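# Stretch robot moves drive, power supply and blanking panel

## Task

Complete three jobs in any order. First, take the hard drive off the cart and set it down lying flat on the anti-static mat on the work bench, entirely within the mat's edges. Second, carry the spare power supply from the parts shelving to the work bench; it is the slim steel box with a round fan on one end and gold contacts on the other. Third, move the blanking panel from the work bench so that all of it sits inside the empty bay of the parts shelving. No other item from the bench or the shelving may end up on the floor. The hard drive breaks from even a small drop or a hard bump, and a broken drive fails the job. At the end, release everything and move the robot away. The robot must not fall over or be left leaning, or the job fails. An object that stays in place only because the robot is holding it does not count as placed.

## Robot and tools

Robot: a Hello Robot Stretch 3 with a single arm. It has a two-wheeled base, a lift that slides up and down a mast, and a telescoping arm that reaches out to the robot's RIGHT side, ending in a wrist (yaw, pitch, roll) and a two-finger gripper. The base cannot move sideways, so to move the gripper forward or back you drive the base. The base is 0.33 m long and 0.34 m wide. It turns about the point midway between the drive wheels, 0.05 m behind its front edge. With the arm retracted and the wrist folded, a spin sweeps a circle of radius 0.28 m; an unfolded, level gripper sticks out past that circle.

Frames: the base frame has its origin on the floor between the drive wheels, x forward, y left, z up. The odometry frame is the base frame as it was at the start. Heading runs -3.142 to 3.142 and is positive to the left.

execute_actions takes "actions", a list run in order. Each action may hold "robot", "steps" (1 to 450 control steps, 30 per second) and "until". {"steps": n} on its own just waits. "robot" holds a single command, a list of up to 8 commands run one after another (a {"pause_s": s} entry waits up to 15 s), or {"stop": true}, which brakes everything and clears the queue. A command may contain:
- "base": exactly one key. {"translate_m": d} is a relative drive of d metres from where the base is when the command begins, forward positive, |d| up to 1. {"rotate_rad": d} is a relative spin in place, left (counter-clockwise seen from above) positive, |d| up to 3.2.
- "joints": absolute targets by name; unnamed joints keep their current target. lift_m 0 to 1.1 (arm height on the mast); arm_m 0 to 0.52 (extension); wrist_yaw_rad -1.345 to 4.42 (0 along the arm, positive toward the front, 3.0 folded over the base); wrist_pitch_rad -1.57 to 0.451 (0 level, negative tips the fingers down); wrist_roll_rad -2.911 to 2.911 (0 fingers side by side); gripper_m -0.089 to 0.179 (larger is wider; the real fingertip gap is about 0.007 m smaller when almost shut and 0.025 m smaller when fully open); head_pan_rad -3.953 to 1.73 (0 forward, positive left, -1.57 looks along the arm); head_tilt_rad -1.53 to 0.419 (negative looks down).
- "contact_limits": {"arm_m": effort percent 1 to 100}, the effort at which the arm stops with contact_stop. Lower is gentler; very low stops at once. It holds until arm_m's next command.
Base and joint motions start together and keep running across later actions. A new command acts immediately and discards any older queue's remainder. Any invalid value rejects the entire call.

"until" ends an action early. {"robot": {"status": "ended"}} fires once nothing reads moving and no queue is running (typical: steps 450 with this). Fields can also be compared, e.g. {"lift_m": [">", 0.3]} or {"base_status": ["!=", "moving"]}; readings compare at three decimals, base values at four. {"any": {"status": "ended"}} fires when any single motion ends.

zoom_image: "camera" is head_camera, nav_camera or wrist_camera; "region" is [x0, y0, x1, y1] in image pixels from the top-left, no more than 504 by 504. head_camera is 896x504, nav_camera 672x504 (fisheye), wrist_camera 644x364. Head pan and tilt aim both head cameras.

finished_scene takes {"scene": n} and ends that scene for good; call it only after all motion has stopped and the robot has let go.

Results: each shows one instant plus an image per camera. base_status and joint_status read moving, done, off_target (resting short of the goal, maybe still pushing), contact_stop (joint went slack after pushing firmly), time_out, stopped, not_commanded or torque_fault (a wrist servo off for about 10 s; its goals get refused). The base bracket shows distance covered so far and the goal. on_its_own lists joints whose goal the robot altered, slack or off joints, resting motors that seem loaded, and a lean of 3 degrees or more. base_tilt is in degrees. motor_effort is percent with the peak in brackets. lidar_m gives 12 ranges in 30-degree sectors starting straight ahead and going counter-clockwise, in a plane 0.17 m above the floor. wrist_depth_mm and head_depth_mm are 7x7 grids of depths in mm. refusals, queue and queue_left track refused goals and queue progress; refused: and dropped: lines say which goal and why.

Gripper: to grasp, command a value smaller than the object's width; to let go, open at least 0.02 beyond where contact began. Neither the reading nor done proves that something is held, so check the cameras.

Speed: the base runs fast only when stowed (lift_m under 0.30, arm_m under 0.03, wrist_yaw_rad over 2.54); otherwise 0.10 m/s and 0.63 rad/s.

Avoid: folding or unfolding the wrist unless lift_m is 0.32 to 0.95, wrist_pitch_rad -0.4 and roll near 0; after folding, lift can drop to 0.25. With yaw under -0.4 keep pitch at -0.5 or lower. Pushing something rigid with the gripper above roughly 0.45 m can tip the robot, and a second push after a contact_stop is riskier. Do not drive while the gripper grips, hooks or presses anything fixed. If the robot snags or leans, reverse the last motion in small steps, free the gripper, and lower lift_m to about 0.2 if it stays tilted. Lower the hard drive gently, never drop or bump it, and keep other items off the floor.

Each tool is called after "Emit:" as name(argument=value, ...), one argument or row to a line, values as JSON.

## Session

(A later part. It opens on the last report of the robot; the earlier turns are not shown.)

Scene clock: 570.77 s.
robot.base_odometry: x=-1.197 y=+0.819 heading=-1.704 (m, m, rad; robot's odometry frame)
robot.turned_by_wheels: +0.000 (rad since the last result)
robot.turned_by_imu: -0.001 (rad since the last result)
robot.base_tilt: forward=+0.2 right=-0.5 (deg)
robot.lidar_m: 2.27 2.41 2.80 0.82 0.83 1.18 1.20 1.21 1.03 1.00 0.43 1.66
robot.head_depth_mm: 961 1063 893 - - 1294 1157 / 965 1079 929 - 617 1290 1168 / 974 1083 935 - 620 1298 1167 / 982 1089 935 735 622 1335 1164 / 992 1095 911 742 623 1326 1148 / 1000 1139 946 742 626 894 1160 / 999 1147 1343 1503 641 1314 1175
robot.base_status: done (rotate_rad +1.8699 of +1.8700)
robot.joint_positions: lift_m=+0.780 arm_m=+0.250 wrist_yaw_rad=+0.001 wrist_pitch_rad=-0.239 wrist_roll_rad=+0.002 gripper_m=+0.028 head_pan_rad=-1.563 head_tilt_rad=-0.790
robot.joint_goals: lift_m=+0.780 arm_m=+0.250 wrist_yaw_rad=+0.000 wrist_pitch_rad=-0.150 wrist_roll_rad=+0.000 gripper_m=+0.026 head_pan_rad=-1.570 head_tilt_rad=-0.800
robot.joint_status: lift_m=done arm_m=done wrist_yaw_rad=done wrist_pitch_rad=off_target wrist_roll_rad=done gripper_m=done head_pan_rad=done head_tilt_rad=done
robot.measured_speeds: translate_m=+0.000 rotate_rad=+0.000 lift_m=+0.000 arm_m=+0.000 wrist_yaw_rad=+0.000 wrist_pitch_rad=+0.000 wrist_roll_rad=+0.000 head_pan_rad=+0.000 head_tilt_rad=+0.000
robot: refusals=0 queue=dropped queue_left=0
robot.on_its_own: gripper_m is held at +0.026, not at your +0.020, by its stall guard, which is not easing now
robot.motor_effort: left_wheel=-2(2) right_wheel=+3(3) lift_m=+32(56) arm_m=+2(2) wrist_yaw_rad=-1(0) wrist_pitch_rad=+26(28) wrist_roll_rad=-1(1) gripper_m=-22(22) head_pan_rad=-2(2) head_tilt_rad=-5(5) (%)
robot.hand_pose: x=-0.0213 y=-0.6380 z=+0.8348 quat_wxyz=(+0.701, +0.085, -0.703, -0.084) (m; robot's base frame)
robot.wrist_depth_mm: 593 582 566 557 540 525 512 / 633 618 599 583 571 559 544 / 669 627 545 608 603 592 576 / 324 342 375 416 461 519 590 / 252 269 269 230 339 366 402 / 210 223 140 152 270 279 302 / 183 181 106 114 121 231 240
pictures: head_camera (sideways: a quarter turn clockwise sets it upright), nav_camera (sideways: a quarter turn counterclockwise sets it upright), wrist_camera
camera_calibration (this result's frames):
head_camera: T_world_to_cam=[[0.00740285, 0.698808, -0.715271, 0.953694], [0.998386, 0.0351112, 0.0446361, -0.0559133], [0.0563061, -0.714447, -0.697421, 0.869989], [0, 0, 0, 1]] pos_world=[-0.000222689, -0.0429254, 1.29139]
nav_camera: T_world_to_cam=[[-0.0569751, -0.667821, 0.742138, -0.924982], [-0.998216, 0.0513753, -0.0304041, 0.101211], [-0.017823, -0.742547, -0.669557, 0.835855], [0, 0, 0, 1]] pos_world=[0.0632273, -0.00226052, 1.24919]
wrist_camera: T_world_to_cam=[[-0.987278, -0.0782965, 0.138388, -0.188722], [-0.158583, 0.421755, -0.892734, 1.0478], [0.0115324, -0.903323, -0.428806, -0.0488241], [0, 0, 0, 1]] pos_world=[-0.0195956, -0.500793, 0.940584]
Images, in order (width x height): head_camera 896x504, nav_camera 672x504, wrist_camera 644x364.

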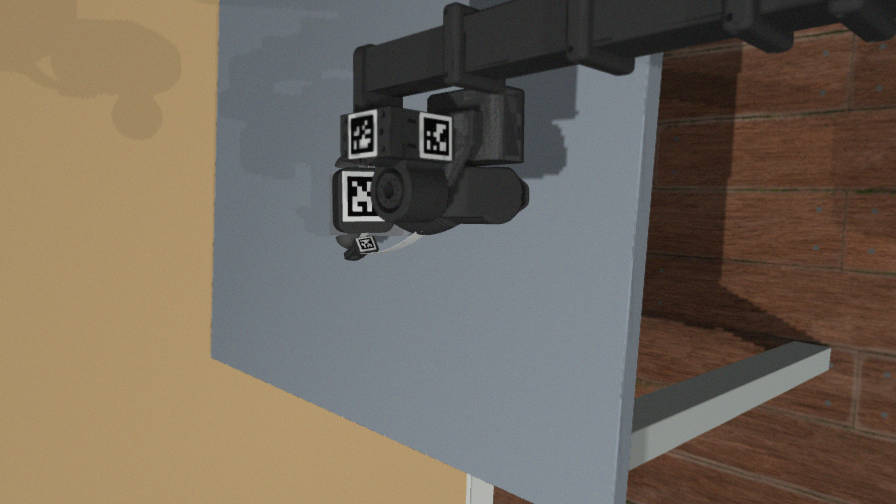

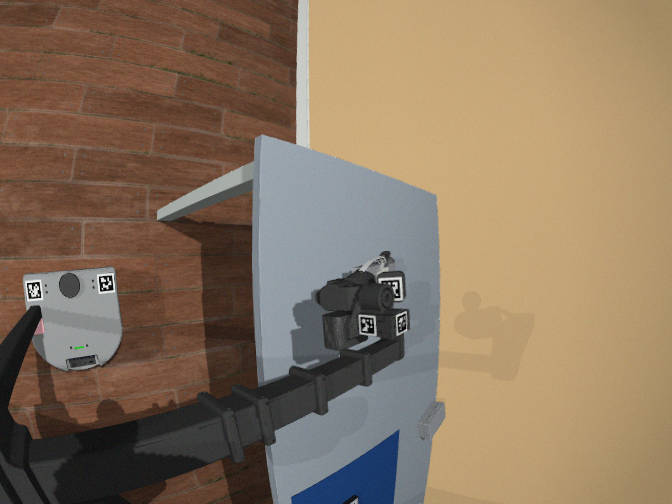

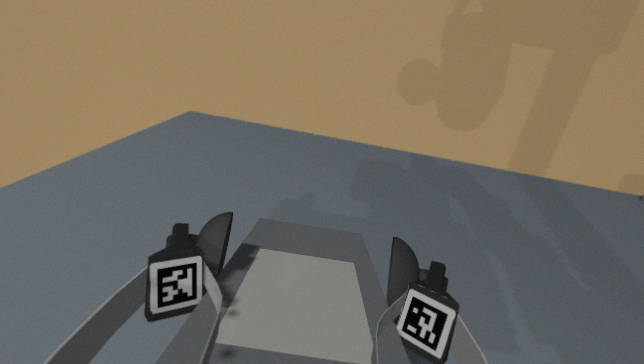

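Emit:
execute_actions(
  actions=[
    {"robot":{"joints":{"lift_m":0.755}},"steps":450,"until":{"robot":{"status":"ended"}}},
  ],
)

Scene clock: 577.20 s.
robot.base_odometry: x=-1.197 y=+0.819 heading=-1.704 (m, m, rad; robot's odometry frame)
robot.turned_by_wheels: +0.000 (rad since the last result)
robot.turned_by_imu: +0.000 (rad since the last result)
robot.base_tilt: forward=+0.2 right=-0.5 (deg)
robot.lidar_m: 2.28 2.41 2.80 0.82 0.83 1.17 1.19 1.21 1.02 1.00 0.43 1.66
robot.head_depth_mm: 960 1068 897 746 - - 1148 / 965 1073 900 - 604 1294 1160 / 977 1086 935 - 606 1292 1172 / 984 1079 927 736 621 1320 1174 / 988 1087 912 742 626 1332 1155 / 992 1142 949 743 626 894 1149 / 1003 1161 1348 1490 644 1311 1175
robot.base_status: done (rotate_rad +1.8699 of +1.8700)
robot.joint_positions: lift_m=+0.755 arm_m=+0.250 wrist_yaw_rad=+0.001 wrist_pitch_rad=-0.231 wrist_roll_rad=+0.002 gripper_m=+0.028 head_pan_rad=-1.563 head_tilt_rad=-0.790
robot.joint_goals: lift_m=+0.755 arm_m=+0.250 wrist_yaw_rad=+0.000 wrist_pitch_rad=-0.150 wrist_roll_rad=+0.000 gripper_m=+0.026 head_pan_rad=-1.570 head_tilt_rad=-0.800
robot.joint_status: lift_m=done arm_m=done wrist_yaw_rad=done wrist_pitch_rad=off_target wrist_roll_rad=done gripper_m=done head_pan_rad=done head_tilt_rad=done
robot.measured_speeds: translate_m=+0.000 rotate_rad=+0.000 lift_m=+0.000 arm_m=+0.000 wrist_yaw_rad=+0.000 wrist_pitch_rad=+0.000 wrist_roll_rad=+0.000 head_pan_rad=+0.000 head_tilt_rad=+0.000
robot: refusals=0 queue=done queue_left=0
robot.on_its_own: gripper_m is held at +0.026, not at your +0.020, by its stall guard, which is not easing now
robot.motor_effort: left_wheel=-2(2) right_wheel=+3(3) lift_m=+31(33) arm_m=+2(3) wrist_yaw_rad=+0(1) wrist_pitch_rad=+23(26) wrist_roll_rad=-1(1) gripper_m=-22(21) head_pan_rad=-2(2) head_tilt_rad=-4(4) (%)
robot.hand_pose: x=-0.0213 y=-0.6387 z=+0.8118 quat_wxyz=(+0.702, +0.082, -0.703, -0.082) (m; robot's base frame)
robot.wrist_depth_mm: 588 577 566 549 541 532 516 / 629 611 596 583 567 558 550 / 663 430 478 560 594 590 570 / 279 299 328 363 405 460 533 / 219 233 191 190 296 319 352 / 181 194 142 149 224 243 262 / 158 157 116 123 135 200 209
pictures: head_camera (sideways: a quarter turn clockwise sets it upright), nav_camera (sideways: a quarter turn counterclockwise sets it upright), wrist_camera
camera_calibration (this result's frames):
head_camera: T_world_to_cam=[[0.00740293, 0.698808, -0.715271, 0.953694], [0.998386, 0.0351111, 0.0446361, -0.0559133], [0.056306, -0.714447, -0.697421, 0.86999], [0, 0, 0, 1]] pos_world=[-0.000222694, -0.0429254, 1.29139]
nav_camera: T_world_to_cam=[[-0.0569752, -0.667821, 0.742138, -0.924982], [-0.998216, 0.0513754, -0.0304041, 0.101211], [-0.0178231, -0.742547, -0.669557, 0.835856], [0, 0, 0, 1]] pos_world=[0.0632273, -0.00226053, 1.24919]
wrist_camera: T_world_to_cam=[[-0.98728, -0.0771394, 0.139027, -0.18538], [-0.158575, 0.414276, -0.896231, 1.02567], [0.0115391, -0.906876, -0.421239, -0.0677012], [0, 0, 0, 1]] pos_world=[-0.0195956, -0.500608, 0.916493]
Images, in order (width x height): head_camera 896x504, nav_camera 672x504, wrist_camera 644x364.

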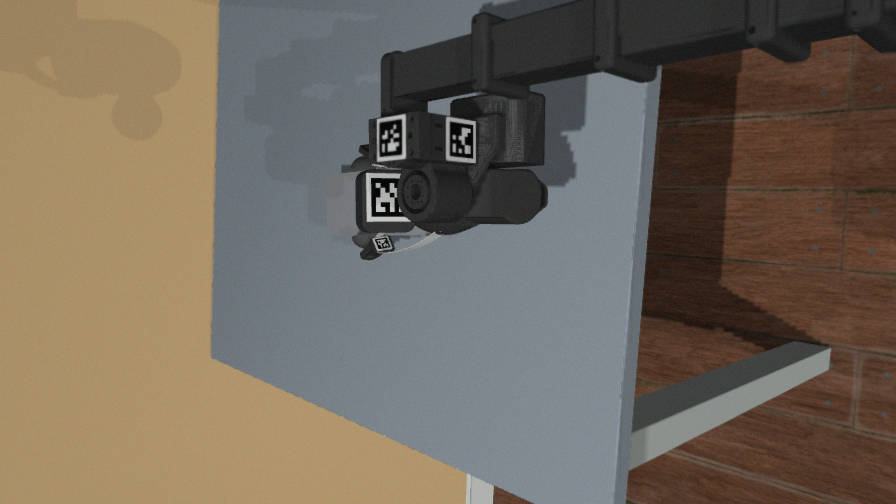

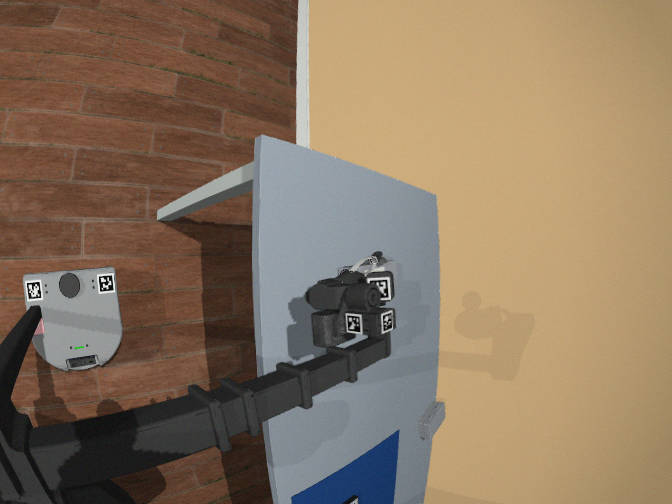

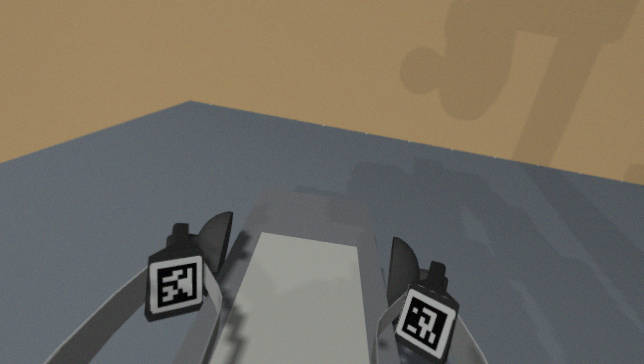

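Emit:
execute_actions(
  actions=[
    {"robot":[{"joints":{"lift_m":0.748}},{"joints":{"gripper_m":0.13}},{"joints":{"lift_m":0.85}},{"joints":{"arm_m":0.0,"head_pan_rad":-2.0}}],"steps":450,"until":{"robot":{"status":"ended"}}},
  ],
)

Scene clock: 587.47 s.
robot.base_odometry: x=-1.197 y=+0.819 heading=-1.704 (m, m, rad; robot's odometry frame)
robot.turned_by_wheels: +0.000 (rad since the last result)
robot.turned_by_imu: -0.001 (rad since the last result)
robot.base_tilt: forward=+0.1 right=-0.6 (deg)
robot.lidar_m: 2.27 2.42 2.80 0.82 0.83 1.18 1.20 1.21 1.03 1.01 0.43 1.65
robot.head_depth_mm: 1173 1159 893 729 661 - - / 1129 1112 902 732 646 - 1116 / 1086 1122 907 740 650 - - / 1051 1135 913 740 649 - 1131 / 1011 1105 908 763 653 - - / 973 1082 917 707 - 1279 1172 / 943 1051 925 710 622 1264 1175
robot.base_status: done (rotate_rad +1.8699 of +1.8700)
robot.joint_positions: lift_m=+0.850 arm_m=+0.000 wrist_yaw_rad=+0.001 wrist_pitch_rad=-0.171 wrist_roll_rad=+0.002 gripper_m=+0.130 head_pan_rad=-1.993 head_tilt_rad=-0.790
robot.joint_goals: lift_m=+0.850 arm_m=+0.000 wrist_yaw_rad=+0.000 wrist_pitch_rad=-0.150 wrist_roll_rad=+0.000 gripper_m=+0.130 head_pan_rad=-2.000 head_tilt_rad=-0.800
robot.joint_status: lift_m=done arm_m=done wrist_yaw_rad=done wrist_pitch_rad=off_target wrist_roll_rad=done gripper_m=done head_pan_rad=done head_tilt_rad=done
robot.measured_speeds: translate_m=+0.000 rotate_rad=+0.000 lift_m=+0.000 arm_m=+0.000 wrist_yaw_rad=+0.000 wrist_pitch_rad=+0.000 wrist_roll_rad=+0.000 head_pan_rad=+0.000 head_tilt_rad=+0.000
robot: refusals=0 queue=done queue_left=0
robot.motor_effort: left_wheel=-1(2) right_wheel=+3(3) lift_m=+48(51) arm_m=-5(5) wrist_yaw_rad=-1(1) wrist_pitch_rad=+6(23) wrist_roll_rad=-1(1) gripper_m=+0(87) head_pan_rad=-2(22) head_tilt_rad=-4(5) (%)
robot.hand_pose: x=-0.0213 y=-0.3936 z=+0.9209 quat_wxyz=(+0.704, +0.061, -0.705, -0.061) (m; robot's base frame)
robot.wrist_depth_mm: 841 815 791 786 778 750 740 / 864 852 835 831 803 777 766 / 929 904 874 853 836 818 801 / 980 925 652 731 832 849 828 / - 462 475 452 571 635 672 / 350 342 362 349 432 486 499 / 273 288 305 324 339 - 387
pictures: head_camera (sideways: a quarter turn clockwise sets it upright), nav_camera (sideways: a quarter turn counterclockwise sets it upright), wrist_camera
camera_calibration (this result's frames):
head_camera: T_world_to_cam=[[0.297898, 0.632178, -0.715268, 0.951919], [0.922224, -0.384072, 0.0446362, -0.0554489], [-0.246496, -0.672934, -0.697423, 0.87184], [0, 0, 0, 1]] pos_world=[-0.0175331, -0.0363874, 1.29139]
nav_camera: T_world_to_cam=[[-0.330051, -0.583353, 0.742136, -0.923314], [-0.886034, 0.462622, -0.0304039, 0.100527], [-0.325592, -0.667592, -0.66956, 0.837736], [0, 0, 0, 1]] pos_world=[0.0570904, -0.0258576, 1.24919]
wrist_camera: T_world_to_cam=[[-0.987287, -0.068678, 0.143345, -0.182293], [-0.158529, 0.359997, -0.919386, 1.02189], [0.0115378, -0.930422, -0.366308, 0.14067], [0, 0, 0, 1]] pos_world=[-0.0195986, -0.249516, 1.01717]
Images, in order (width x height): head_camera 896x504, nav_camera 672x504, wrist_camera 644x364.

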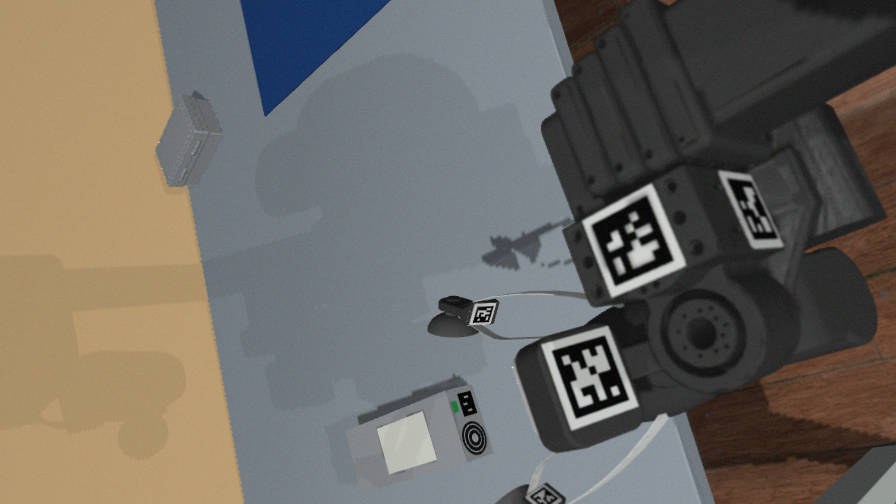

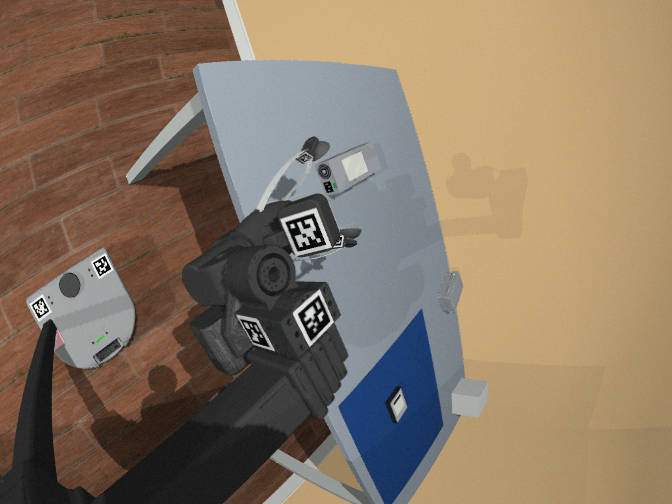

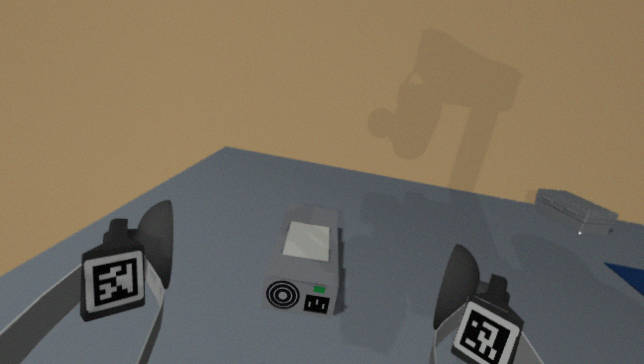

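Emit:
finished_scene(
  scene=1,
)

The scene is finished: the task was done.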